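# Unscrew bottle cap, set it flat, bottle upright

## Task

Twist the cap off the bottle and leave it resting flat on the table, with the bottle standing upright. Both must stay that way without the robot supporting them; release everything and move the hands away at the end.

## Robot and tools

Robot: two arms, left_arm and right_arm, each with the same five-finger right hand (not mirrored, so every hand axis and number means the same on both). left_arm sits on the +y side. Arm names do not match image sides.

Scene frame: origin on the table top midway between the arms, +z up, +x out across the table. Result positions are in metres in this frame, orientation as quaternion wxyz, plus velocities in m/s and rad/s. Printed positions can be a bit off, especially at long reach.

Hand point: a point 0.05 m in front of the palm, where index pad and thumb tip meet in a pinch. Its own axes: +z along straightened fingers, +y out of the palm, +x across the palm toward the little finger. Straight fingers extend 0.06-0.07 m past it along +z. Across the palm the hand spans 0.08 m on the little-finger side and 0.02 m (thumb in front of palm) up to 0.09 m on the thumb side. A wrist bracket on the little-finger side sticks out 0.03 m beyond the point along +y and 0.11 m across; it can collide. Rotating the hand shifts the point slightly.

Row format (used by execute_actions and move): one flat list of 28 numbers, all in [-1, 1], covering both arms even if one is idle. Order: left_arm dx, dy, dz, rx, ry, rz, then left_gripper little, ring, middle, index, thumb_bend, thumb_turn, force_limit, speed; then the same 14 for right_arm/right_gripper. dx-rz are an offset, not a pose: a displacement from the hand point's measured pose at the start of the action (for a call's first action, the last pose reported in this scene), expressed in the hand point's own axes. Every row is relative to that same start, not the prior row. Scale: 1.0 = 0.6 m or 180 degrees; rx, ry, rz form a single rotation vector. Each control step the commanded pose is clipped to within 100 mm and 16 degrees of the measured one; motion lags about 0.17 s; the arm only proceeds as far as its last clipped pose, so large offsets need follow-up commands. Elbows stop just short of straight.

Hand numbers are absolute targets: little, ring, middle, index: +1 straight, -1 fully curled. thumb_bend: +1 straight, -1 fully bent. thumb_turn: +1 beside palm, -1 in front of palm facing the fingers. Pinch is roughly index -0.22, thumb_bend -0.75, thumb_turn -0.57. force_limit maps -1..+1 linearly to about 0..10 N fingertip force (0..15 N for both thumb motors); it only halts closing. speed maps -1..+1 to near zero..full (full travel 0.6 s); close at -0.9 or slower for a gentle grip. A whole-hand wrap with thumb in front of the palm fits objects 0.035-0.08 m wide; turn the thumb before arriving. A motor only starts when its target changes by at least 0.01; it then locks. To keep a hand unchanged, resend its last eight numbers (before any, use hand_measured plus hand_force_limit and hand_speed). To squeeze harder, raise force_limit and send a target further closed than measured; to loosen, send one more open.

Tools:
- execute_actions(actions): list of actions; each action is up to 15 rows, each row one 1/30 s step; a short table repeats its final row to fill 15 steps. Empty list just returns state and images.
- move(target, speed, stop_force, blocking): target is one row, offsets from the pose in the latest result showing one. Straight-line paths, 0.5-10 s, both arms finishing together; no obstacle avoidance. speed 0.002-0.5 m/s (default 0.25), rotation capped at twice that in rad/s. stop_force 13-80 N, one value for both arms: an arm's path ends when its wrist sensor feels that much extra push opposing motion for two steps, then it backs to its pose two steps earlier. Use it only slowly, not while rotating the hand, and not when pulling away from something pressed on; not allowed before 0.2 s of scene time or with blocking=false. blocking=false returns after 0.5 s; poll with wait(0); other motion commands are refused until it ends.
- wait(seconds): 0-10, arms hold last command.
- stop(): brakes a running move.
- zoom_image(camera, region): region [x0, y0, x1, y1] in pixels, at most 504x504. Cameras: cam_head_left, cam_head_right, cam_high, cam_low (672x504), cam_left_wrist, cam_right_wrist (616x616).
- show_instructions(): shows the reference image pages.
- finished_scene(scene): ends the current scene by number; irreversible.

Results: state line per arm (pose, velocity); Hand target lines (where the controller is driving); pose unreachable (clearance check altered a command); HELD marks held-back steps in step readings; move line with ending per arm: done, off_target, moving, held, contact (stop_force triggered), fault; limits=paced (clipped) or limits=held; distance to target. Hand: hand_measured, hand_stopped_by (moving, target, force, stalled, fault), hand_load_n (positive = pushed open; near 0 means grip lost). Wrist force/torque in end-effector axes, noisy with offsets up to ~5.5 N, saturating near 100 N; 'no reading' is normal at start. MOTOR HOT warns from 70 °C; 85 °C brakes the arm for a long time.

Avoid: stiff arms fault if a target goes even slightly past firm contact; 150 N external force or joint torque at its limit (elbow 130, wrists 46.9, shoulder 287 N m) stops the arm 10 s. Never let the arms strike or press on each other. Do not knock anything off the table, drop the cap, or tip the bottle. Loose objects may get small random nudges.

Each tool is called as name([rows], argument=value, ...), one row to a line, values as JSON.

Reference images:

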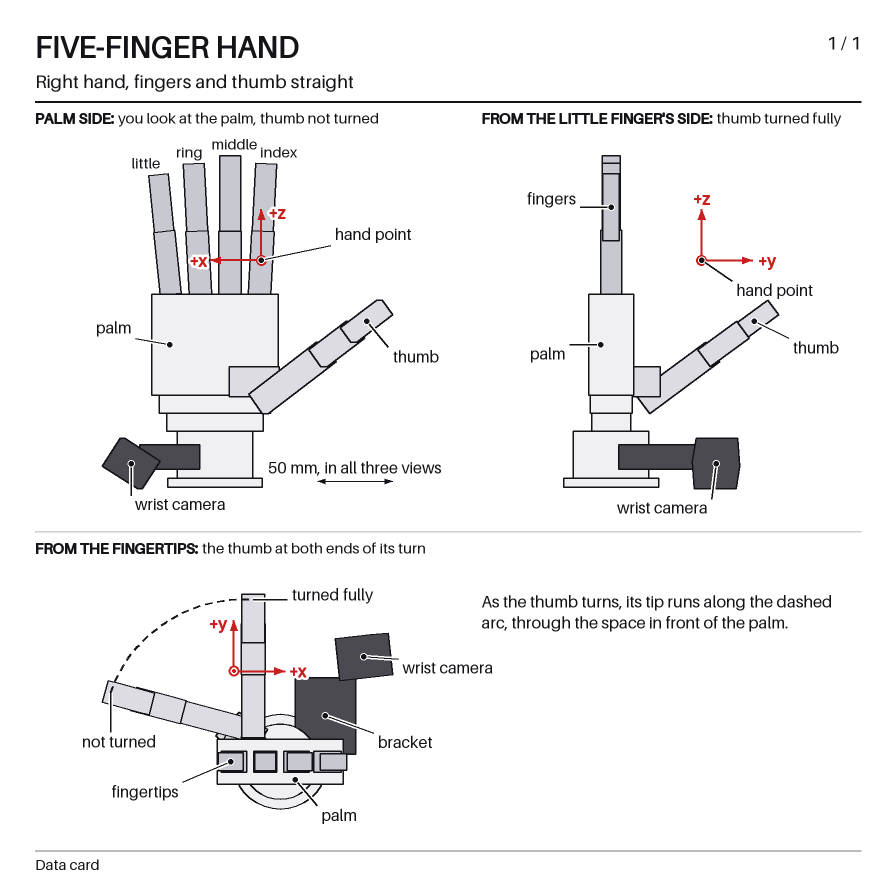

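## Session

execute_actions(actions=[])

Scene clock: 0.00 s.
left_arm: end_effector_position=(-0.1524, +1.1060, +0.5926) hand_measured=(+1.000, +1.000, +1.000, +1.000, +1.000, +1.000) hand_load_n=(+0.0, +0.0, +0.0, +0.0, +0.0, +0.0) hand_stopped_by=(target, target, target, target, target, target) hand_force_limit=0.00 hand_speed=-0.80 end_effector_quat_wxyz=(+0.026, +0.665, -0.746, -0.024) end_effector_velocity=(-0.000, -0.001, +0.001) end_effector_angular_velocity=(+0.001, -0.000, +0.000) | right_arm: end_effector_position=(+0.1511, -1.1596, +0.6037) hand_measured=(+1.000, +1.000, +1.000, +1.000, +1.000, +1.000) hand_load_n=(+0.0, +0.0, +0.0, +0.0, +0.0, +0.0) hand_stopped_by=(target, target, target, target, target, target) hand_force_limit=0.00 hand_speed=-0.80 end_effector_quat_wxyz=(-0.037, +0.689, +0.722, +0.051) end_effector_velocity=(+0.000, +0.001, +0.001) end_effector_angular_velocity=(-0.002, +0.000, -0.000)
Joint positions: left_arm=[ 1.448 -1.585  1.481  1.695  1.503 -1.762] | right_arm=[-1.68  -1.481  1.367  1.81   1.585 -1.86 ]
Joint velocities: left_arm=[ 0.    -0.001 -0.     0.     0.     0.   ] | right_arm=[ 0.    -0.002 -0.001  0.    -0.     0.   ]
Joint torques (N m, as the arm reports them, + toward a larger angle): no reading
Wrist force (N, on the end effector, along its own x y z axes, offset not removed): no reading
Wrist torque (N m, same axes, about the end effector's origin, offset not removed): no reading
Hand target (left_arm): -0.152, +1.106, +0.593; -0.026, -0.665, +0.746, +0.024
Hand target (right_arm): +0.151, -1.160, +0.604; -0.037, +0.689, +0.722, +0.051

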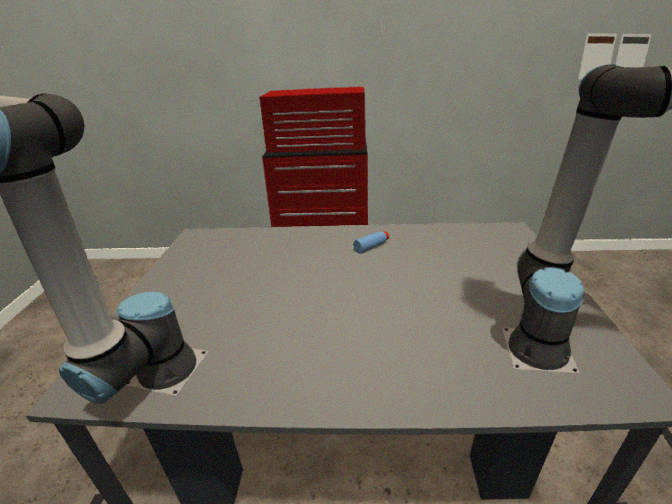

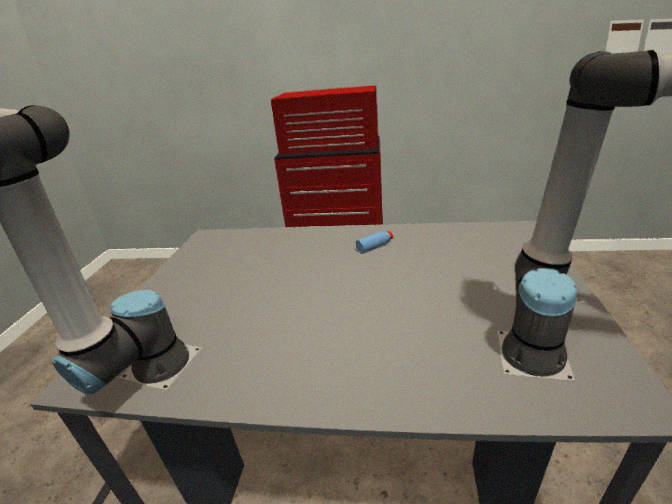

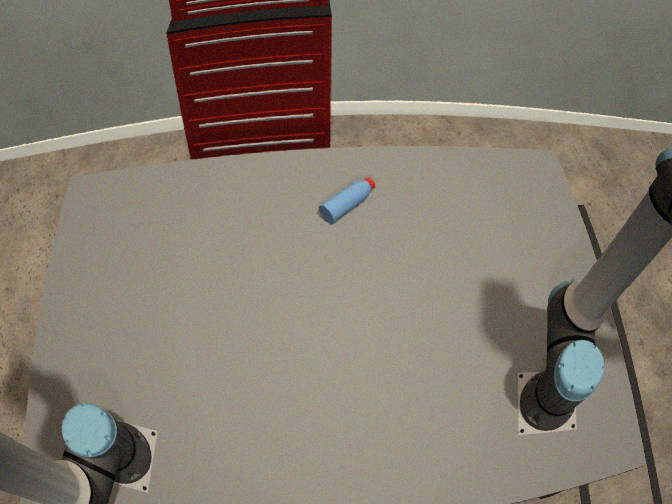

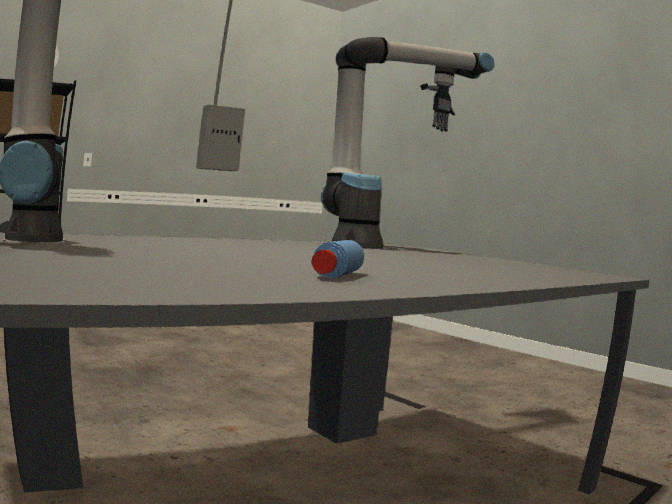

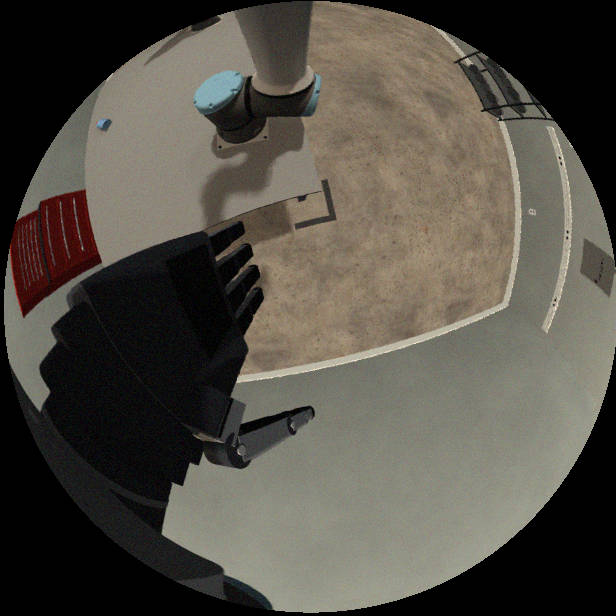

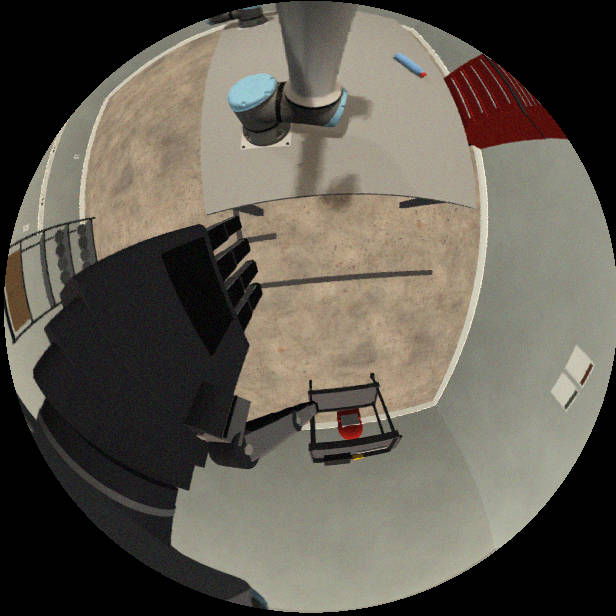

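move(target=[0,0,0,0,0,0,1,1,1,1,1,1,0,-0.8, 0.872,0.45,0.455,0.086,0.385,0.717,1,1,1,1,1,-1,0,0.5], speed=0.4)

Scene clock: 5.63 s.
left_arm: end_effector_position=(-0.1524, +1.1060, +0.5926) hand_measured=(+1.000, +1.000, +1.000, +1.000, +1.000, +1.000) hand_load_n=(+0.0, +0.0, +0.0, +0.0, +0.0, +0.0) hand_stopped_by=(target, target, target, target, target, target) hand_force_limit=0.00 hand_speed=-0.80 end_effector_quat_wxyz=(+0.026, +0.665, -0.746, -0.024) end_effector_velocity=(-0.000, +0.000, -0.000) end_effector_angular_velocity=(-0.001, +0.000, +0.001) | right_arm: end_effector_position=(+0.3990, -0.5949, +0.4030) hand_measured=(+1.000, +1.000, +1.000, +1.000, +1.000, -1.000) hand_load_n=(+0.0, +0.0, +0.0, +0.0, +0.0, +0.0) hand_stopped_by=(target, target, target, target, target, target) hand_force_limit=0.00 hand_speed=0.50 end_effector_quat_wxyz=(-0.449, +0.774, -0.387, +0.221) end_effector_velocity=(+0.002, +0.001, -0.000) end_effector_angular_velocity=(-0.004, +0.019, -0.004)
Joint positions: left_arm=[ 1.448 -1.585  1.481  1.695  1.503 -1.762] | right_arm=[-1.11  -2.     2.371  1.702  0.605  0.986]
Joint velocities: left_arm=[ 0.     0.001 -0.     0.     0.    -0.   ] | right_arm=[ 0.032  0.01  -0.022 -0.045 -0.     0.072]
Joint torques (N m, as the arm reports them, + toward a larger angle): left_arm=[  2.05 -35.31 -37.93   3.65  -0.4    0.06] | right_arm=[ 18.52  14.31 -51.75   0.38  -4.44   3.49]
Wrist force (N, on the end effector, along its own x y z axes, offset not removed): left_arm=[0.7 -0.4 -3.3] | right_arm=[-0.3 2.6 -3.2]
Wrist torque (N m, same axes, about the end effector's origin, offset not removed): left_arm=[-0.12 -0.05 0.01] | right_arm=[0.42 -0.02 0.05]
Hand target (left_arm): -0.152, +1.106, +0.593; -0.026, -0.665, +0.746, +0.024
Hand target (right_arm): +0.399, -0.595, +0.403; -0.449, +0.775, -0.387, +0.221
Off the commanded pose (left_arm): 0.000 m, 0 deg.
Off the commanded pose (right_arm): 0.001 m, 0 deg.
move: done
camera_calibration (this result's frames):
cam_left_wrist: T_world_to_cam=[[-0.966259, 0.252174, 0.052453, -0.456003], [0.24522, 0.838342, 0.486878, -1.17054], [0.0788042, 0.483312, -0.871894, 0.127946], [0, 0, 0, 1]] pos_world=[-0.16366, 1.03446, 0.705382]
cam_right_wrist: T_world_to_cam=[[-0.48808, -0.185987, -0.852752, 0.430223], [-0.815164, 0.446293, 0.369229, 0.441792], [0.311905, 0.875347, -0.369436, 0.672364], [0, 0, 0, 1]] pos_world=[0.360403, -0.705704, 0.452146]

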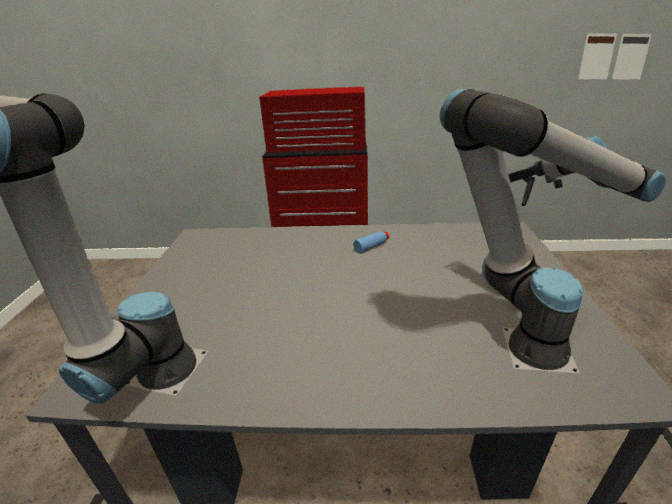

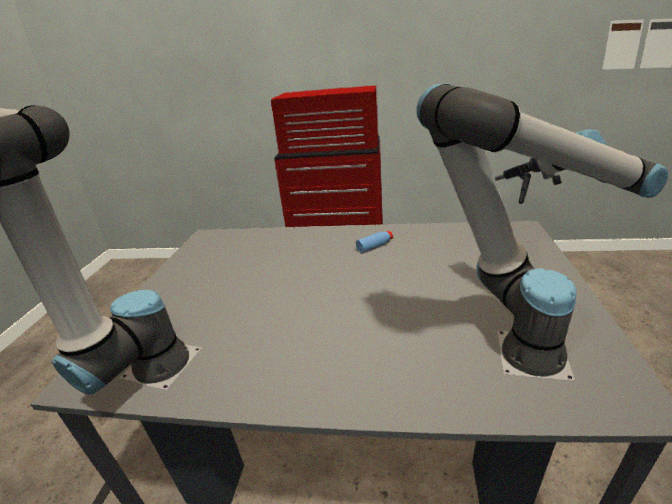

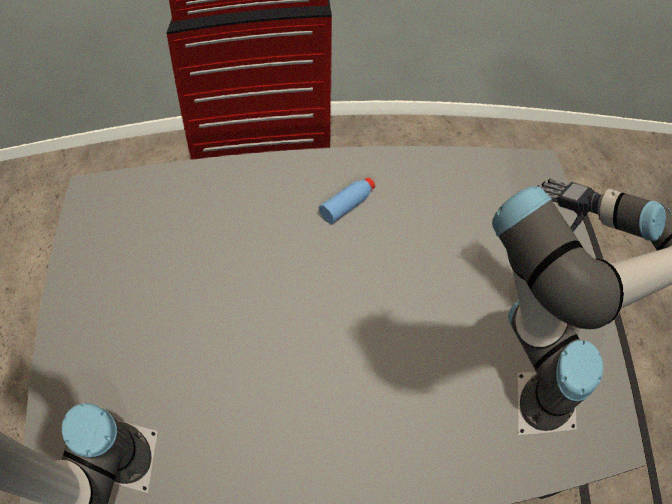

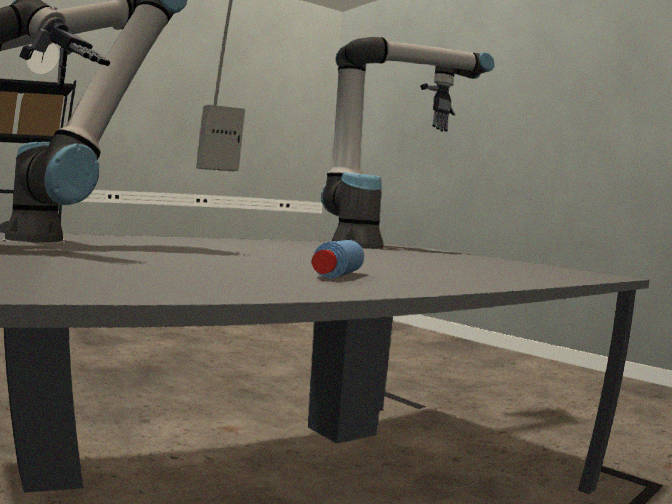

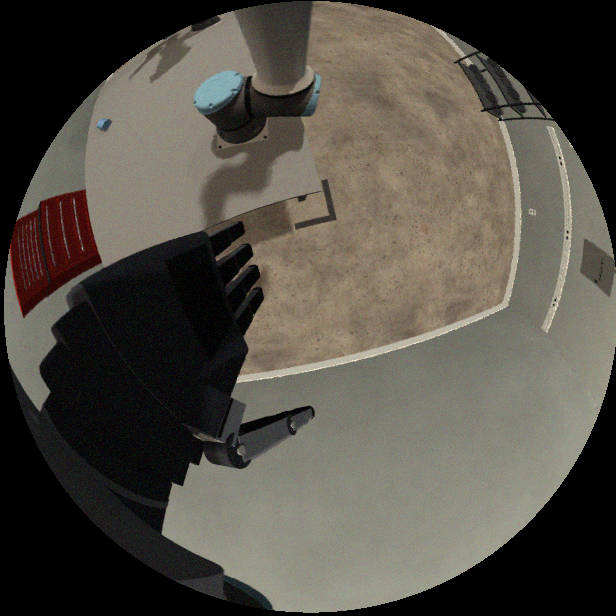

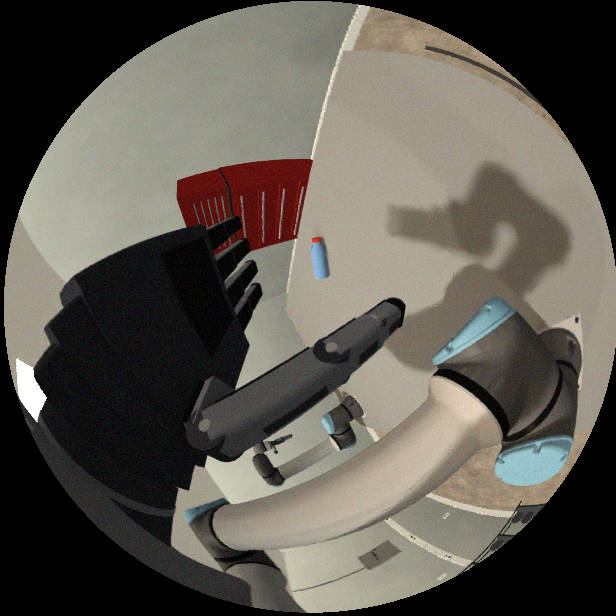

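move(target=[0.82,-0.86,0.11,0,0,0,1,1,1,1,1,1,0,-0.8, -0.445,-0.078,0.984,0,0,0,1,1,1,1,1,-1,0,0.5], speed=0.4)

Scene clock: 8.87 s.
left_arm: end_effector_position=(+0.2972, +0.5581, +0.4939) hand_measured=(+1.000, +1.000, +1.000, +1.000, +1.000, +1.000) hand_load_n=(+0.0, +0.0, +0.0, +0.0, +0.0, +0.0) hand_stopped_by=(target, target, target, target, target, target) hand_force_limit=0.00 hand_speed=-0.80 end_effector_quat_wxyz=(+0.026, +0.665, -0.746, -0.024) end_effector_velocity=(+0.000, -0.000, -0.000) end_effector_angular_velocity=(-0.001, -0.001, -0.001) | right_arm: end_effector_position=(+0.6641, -0.0579, +0.1493) hand_measured=(+1.000, +1.000, +1.000, +1.000, +1.000, -1.000) hand_load_n=(+0.0, +0.0, +0.0, +0.0, +0.0, +0.0) hand_stopped_by=(target, target, target, target, target, target) hand_force_limit=0.00 hand_speed=0.50 end_effector_quat_wxyz=(-0.449, +0.775, -0.386, +0.221) end_effector_velocity=(+0.002, +0.002, +0.001) end_effector_angular_velocity=(+0.000, -0.002, -0.001)
Joint positions: left_arm=[-0.423 -1.678  1.749  1.558  1.609 -3.631] | right_arm=[ 0.585 -1.22   1.81  -0.059  1.4    3.046]
Joint velocities: left_arm=[-0.001 -0.    -0.    -0.001  0.    -0.   ] | right_arm=[ 0.002  0.003 -0.006  0.001  0.003  0.001]
Joint torques (N m, as the arm reports them, + toward a larger angle): left_arm=[-10.79 -20.2  -46.72   1.88  -2.64  -2.01] | right_arm=[ 20.45 -48.54 -49.33   3.9    3.17   3.86]
Wrist force (N, on the end effector, along its own x y z axes, offset not removed): left_arm=[-0.4 -0.1 -1.2] | right_arm=[-2.9 4.5 -4.1]
Wrist torque (N m, same axes, about the end effector's origin, offset not removed): left_arm=[-0.04 0.16 -0.02] | right_arm=[0.73 0.55 0.09]
Hand target (left_arm): +0.297, +0.558, +0.494; -0.026, -0.665, +0.746, +0.024
Hand target (right_arm): +0.664, -0.058, +0.149; -0.449, +0.775, -0.386, +0.221
Off the commanded pose (left_arm): 0.001 m, 0 deg.
Off the commanded pose (right_arm): 0.001 m, 0 deg.
move: done; limits=paced
camera_calibration (this result's frames):
cam_left_wrist: T_world_to_cam=[[-0.966309, 0.252198, 0.0514182, 0.12222], [0.244719, 0.838336, 0.48714, -0.773402], [0.0797501, 0.483311, -0.871809, 0.270908], [0, 0, 0, 1]] pos_world=[0.285764, 0.486614, 0.606651]
cam_right_wrist: T_world_to_cam=[[-0.488653, -0.187355, -0.852125, 0.443286], [-0.815008, 0.446629, 0.369168, 0.511861], [0.311418, 0.874883, -0.370942, 0.0264748], [0, 0, 0, 1]] pos_world=[0.625538, -0.168722, 0.198593]

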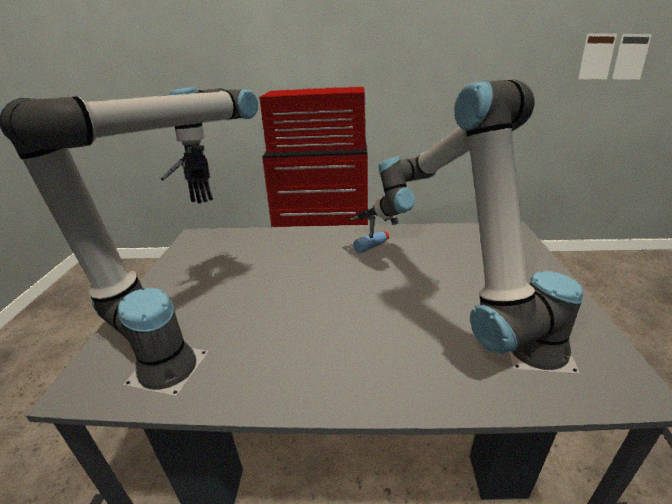

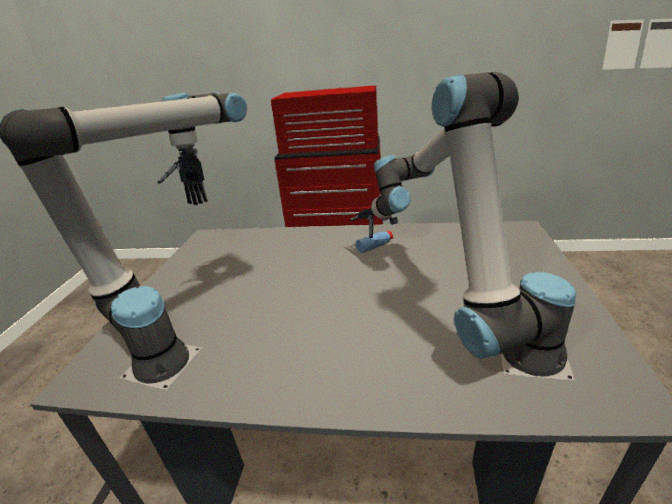

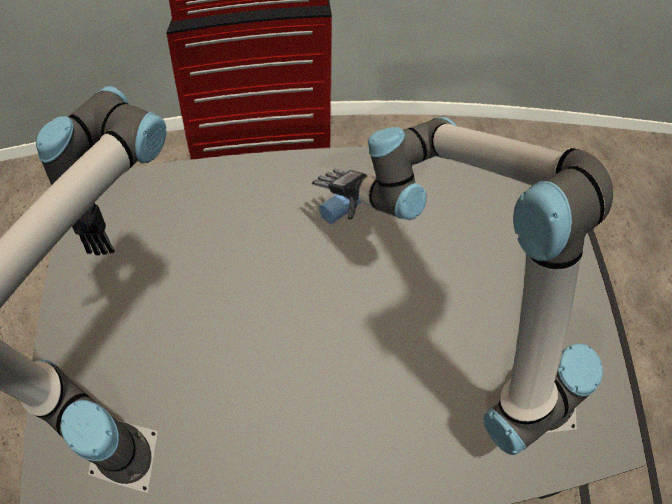

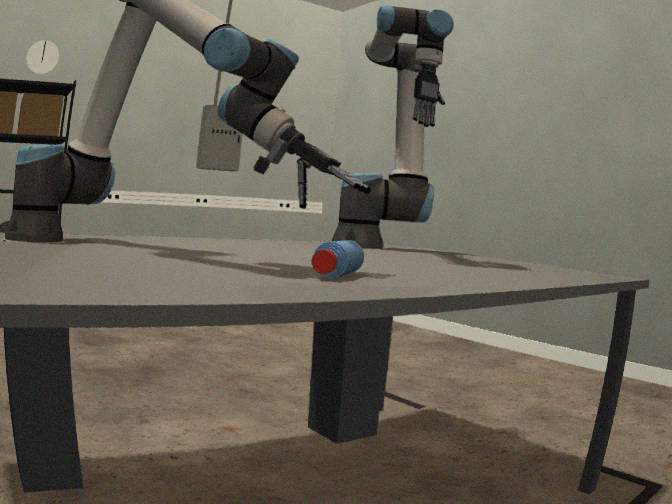

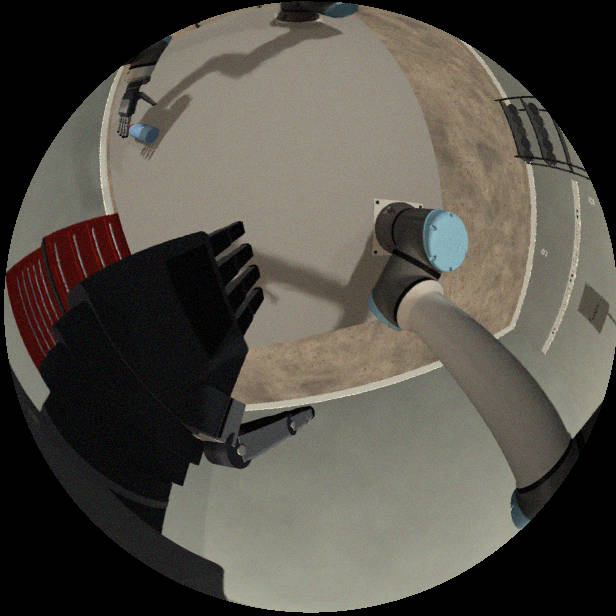

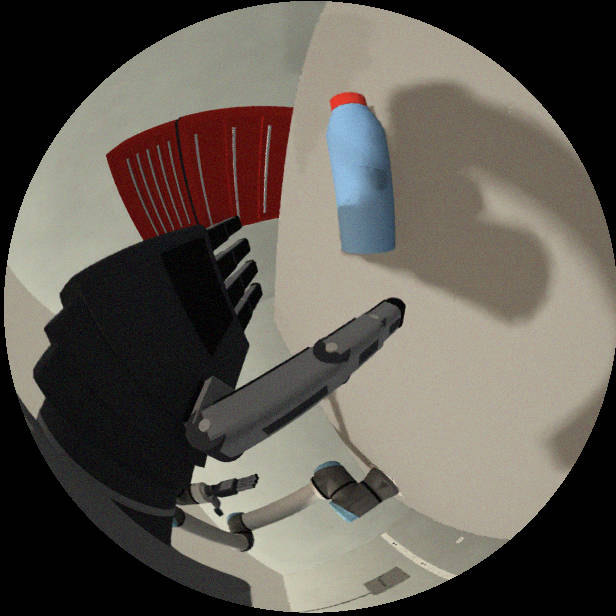

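move(target=[0,0,0,0,0,0,1,1,1,1,1,1,0,-0.8, -0.051,0.01,0.117,0,0,0,1,1,1,1,1,-1,0,0.5])

move(target=[0,0,0,0,0,0,1,1,1,1,1,1,0,-0.8, 0,0.09,0.052,0,0,0,1,1,1,1,1,-1,0,0.5], speed=0.08)

Scene clock: 10.13 s.
left_arm: end_effector_position=(+0.2972, +0.5581, +0.4939) hand_measured=(+1.000, +1.000, +1.000, +1.000, +1.000, +1.000) hand_load_n=(+0.0, +0.0, +0.0, +0.0, +0.0, +0.0) hand_stopped_by=(target, target, target, target, target, target) hand_force_limit=0.00 hand_speed=-0.80 end_effector_quat_wxyz=(+0.026, +0.665, -0.746, -0.024) end_effector_velocity=(-0.000, -0.000, +0.000) end_effector_angular_velocity=(-0.001, -0.001, -0.000) | right_arm: end_effector_position=(+0.6915, +0.0012, +0.1092) hand_measured=(+1.000, +1.000, +1.000, +1.000, +1.000, -1.000) hand_load_n=(+0.0, +0.0, +0.0, +0.0, +0.0, +0.0) hand_stopped_by=(target, target, target, target, target, target) hand_force_limit=0.00 hand_speed=0.50 end_effector_quat_wxyz=(-0.449, +0.775, -0.386, +0.221) end_effector_velocity=(+0.002, +0.003, -0.001) end_effector_angular_velocity=(+0.001, -0.002, -0.000)
Joint positions: left_arm=[-0.423 -1.678  1.749  1.558  1.609 -3.631] | right_arm=[ 0.645 -1.098  1.709 -0.084  1.452  3.077]
Joint velocities: left_arm=[-0.    -0.001 -0.001  0.     0.    -0.   ] | right_arm=[ 0.002  0.005 -0.005 -0.002  0.002  0.001]
Joint torques (N m, as the arm reports them, + toward a larger angle): left_arm=[ -6.86 -34.64 -41.71   2.14  -2.38  -0.79] | right_arm=[ 20.36 -53.97 -48.78  -3.09   3.14   3.24]
Wrist force (N, on the end effector, along its own x y z axes, offset not removed): left_arm=[-1.0 -1.9 -1.3] | right_arm=[-4.1 -0.9 1.3]
Wrist torque (N m, same axes, about the end effector's origin, offset not removed): left_arm=[-0.42 0.21 0.00] | right_arm=[-0.37 0.76 -0.21]
Hand target (left_arm): +0.297, +0.558, +0.494; -0.026, -0.665, +0.746, +0.024
Hand target (right_arm): +0.692, +0.001, +0.109; -0.449, +0.775, -0.386, +0.221
Off the commanded pose (left_arm): 0.000 m, 0 deg.
Off the commanded pose (right_arm): 0.000 m, 0 deg.
move: done
camera_calibration (this result's frames):
cam_left_wrist: T_world_to_cam=[[-0.966309, 0.252197, 0.051422, 0.12224], [0.244719, 0.838331, 0.487148, -0.773393], [0.0797484, 0.483319, -0.871804, 0.270907], [0, 0, 0, 1]] pos_world=[0.285781, 0.486596, 0.606649]
cam_right_wrist: T_world_to_cam=[[-0.488601, -0.187394, -0.852146, 0.433642], [-0.815036, 0.446629, 0.369106, 0.522573], [0.311425, 0.874875, -0.370956, -0.0486847], [0, 0, 0, 1]] pos_world=[0.652955, -0.109542, 0.158582]

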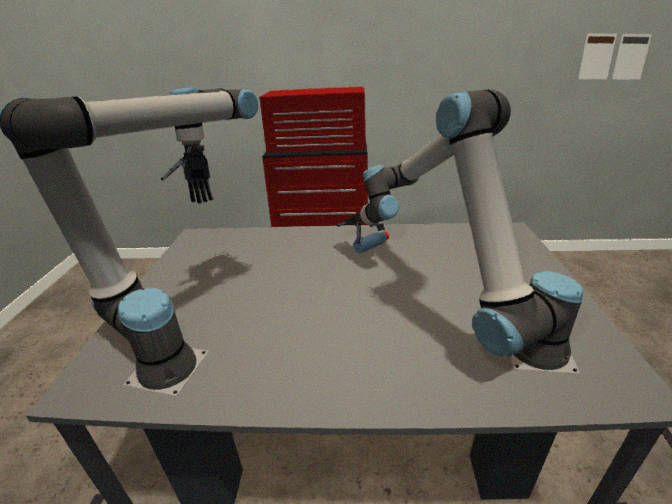

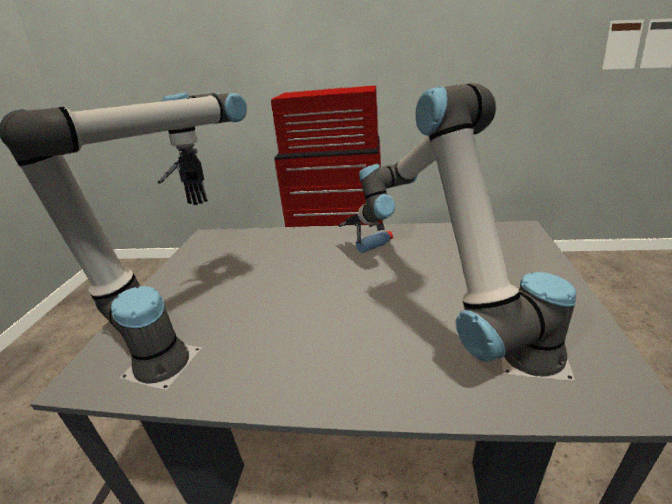

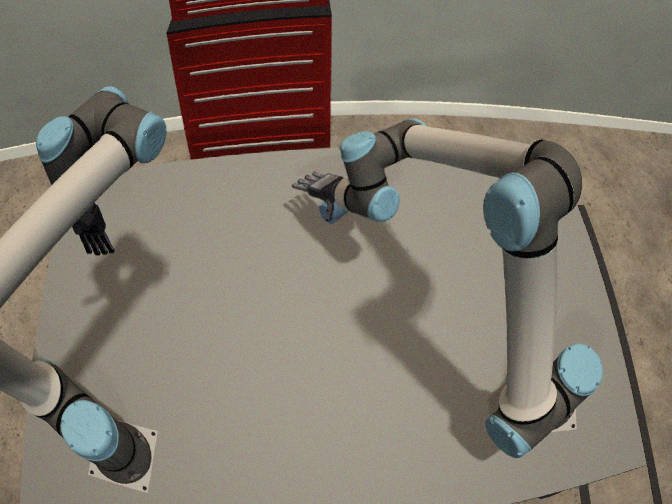

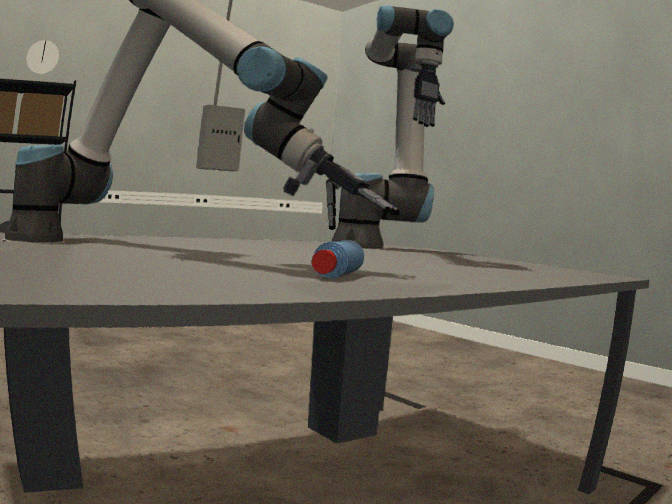

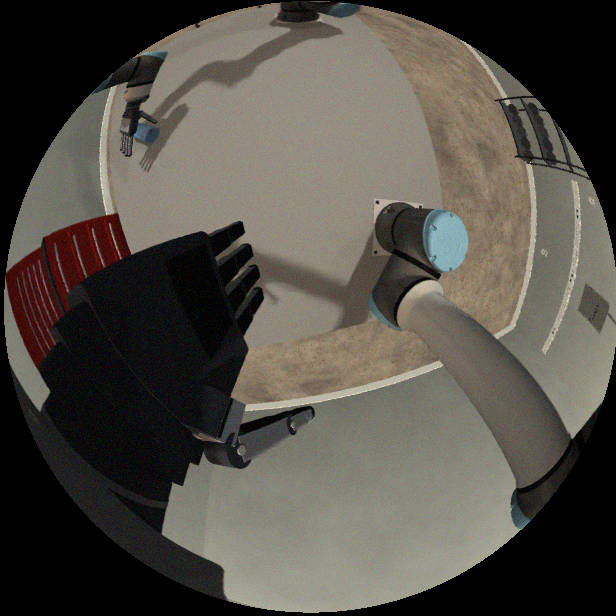

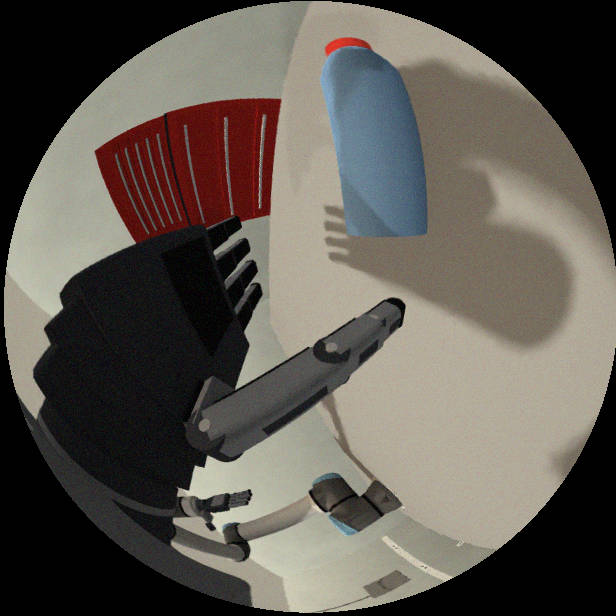

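Scene clock: 11.40 s.
left_arm: end_effector_position=(+0.2972, +0.5581, +0.4939) hand_measured=(+1.000, +1.000, +1.000, +1.000, +1.000, +1.000) hand_load_n=(+0.0, +0.0, +0.0, +0.0, +0.0, +0.0) hand_stopped_by=(target, target, target, target, target, target) hand_force_limit=0.00 hand_speed=-0.80 end_effector_quat_wxyz=(+0.026, +0.665, -0.746, -0.024) end_effector_velocity=(-0.001, +0.001, +0.000) end_effector_angular_velocity=(+0.002, +0.002, +0.000) | right_arm: end_effector_position=(+0.6915, +0.0015, +0.0472) hand_measured=(+1.000, +1.000, +1.000, +1.000, +1.000, -1.000) hand_load_n=(+0.0, +0.0, +0.0, +0.0, +0.0, +0.0) hand_stopped_by=(target, target, target, target, target, target) hand_force_limit=0.00 hand_speed=0.50 end_effector_quat_wxyz=(-0.449, +0.775, -0.386, +0.221) end_effector_velocity=(-0.001, -0.000, -0.003) end_effector_angular_velocity=(-0.000, +0.001, -0.000)
Joint positions: left_arm=[-0.423 -1.678  1.749  1.558  1.609 -3.631] | right_arm=[ 0.645 -1.035  1.742 -0.18   1.452  3.077]
Joint velocities: left_arm=[ 0.    -0.     0.001  0.002 -0.    -0.   ] | right_arm=[ 0.     0.003  0.002 -0.004 -0.     0.   ]
Joint torques (N m, as the arm reports them, + toward a larger angle): left_arm=[ -6.67 -34.87 -42.54   2.1   -2.14  -0.67] | right_arm=[ 19.52 -60.84 -19.53  -1.95   3.05   3.58]
Wrist force (N, on the end effector, along its own x y z axes, offset not removed): left_arm=[0.4 0.1 -4.2] | right_arm=[-4.3 -1.5 0.0]
Wrist torque (N m, same axes, about the end effector's origin, offset not removed): left_arm=[0.05 0.06 0.11] | right_arm=[-0.41 0.50 -0.19]
Hand target (left_arm): +0.297, +0.558, +0.494; -0.026, -0.665, +0.746, +0.024
Hand target (right_arm): +0.692, +0.001, +0.047; -0.449, +0.775, -0.386, +0.221
Off the commanded pose (left_arm): 0.000 m, 0 deg.
Off the commanded pose (right_arm): 0.000 m, 0 deg.
move: done
camera_calibration (this result's frames):
cam_left_wrist: T_world_to_cam=[[-0.966309, 0.252197, 0.0514222, 0.122239], [0.24472, 0.838331, 0.487148, -0.773393], [0.0797484, 0.483319, -0.871804, 0.270907], [0, 0, 0, 1]] pos_world=[0.285781, 0.486596, 0.606649]
cam_right_wrist: T_world_to_cam=[[-0.488608, -0.187405, -0.852139, 0.380806], [-0.815034, 0.446631, 0.369107, 0.54537], [0.311419, 0.874871, -0.370969, -0.0718894], [0, 0, 0, 1]] pos_world=[0.652947, -0.10932, 0.0965308]

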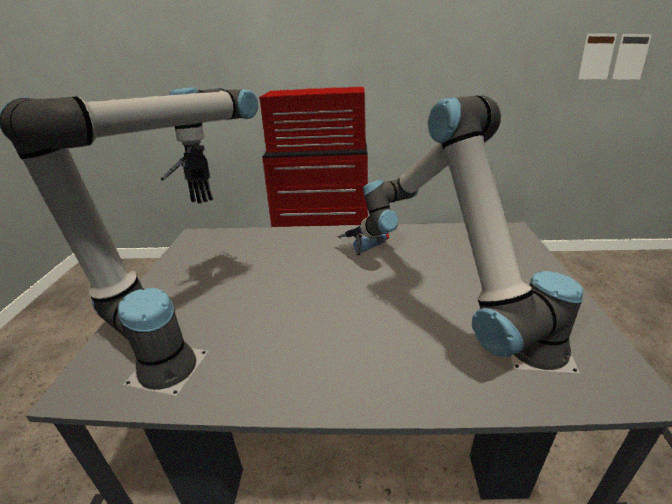

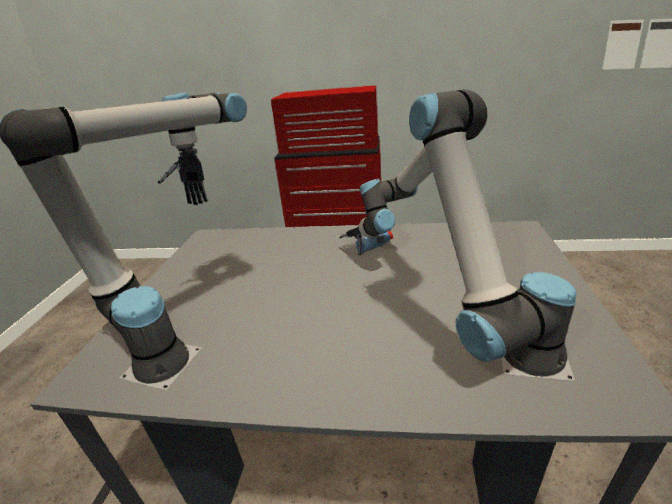

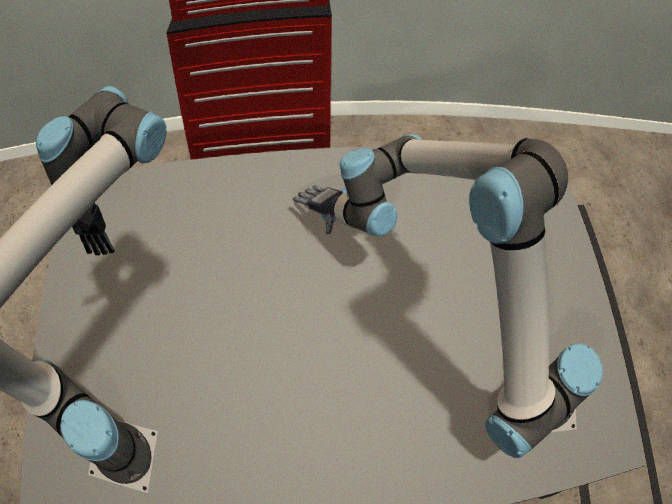

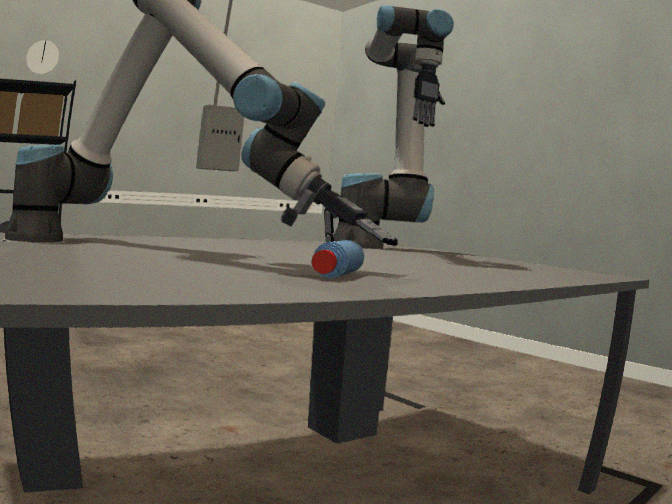

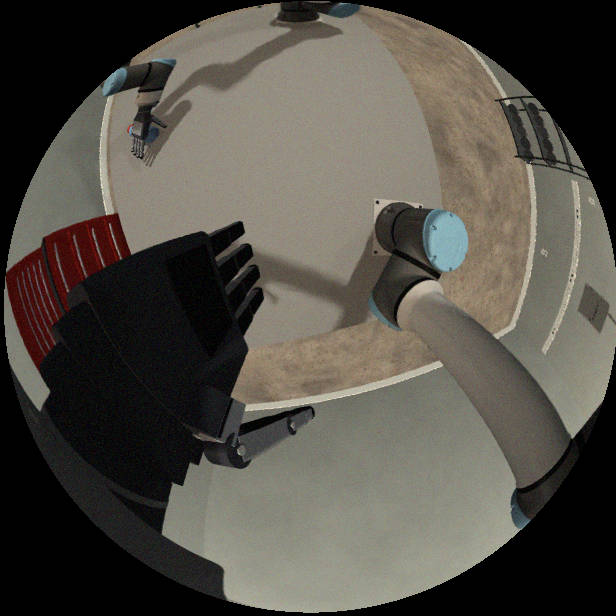

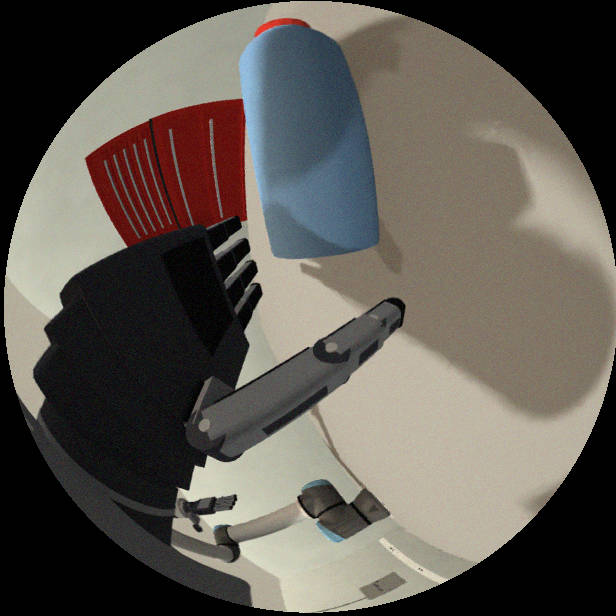

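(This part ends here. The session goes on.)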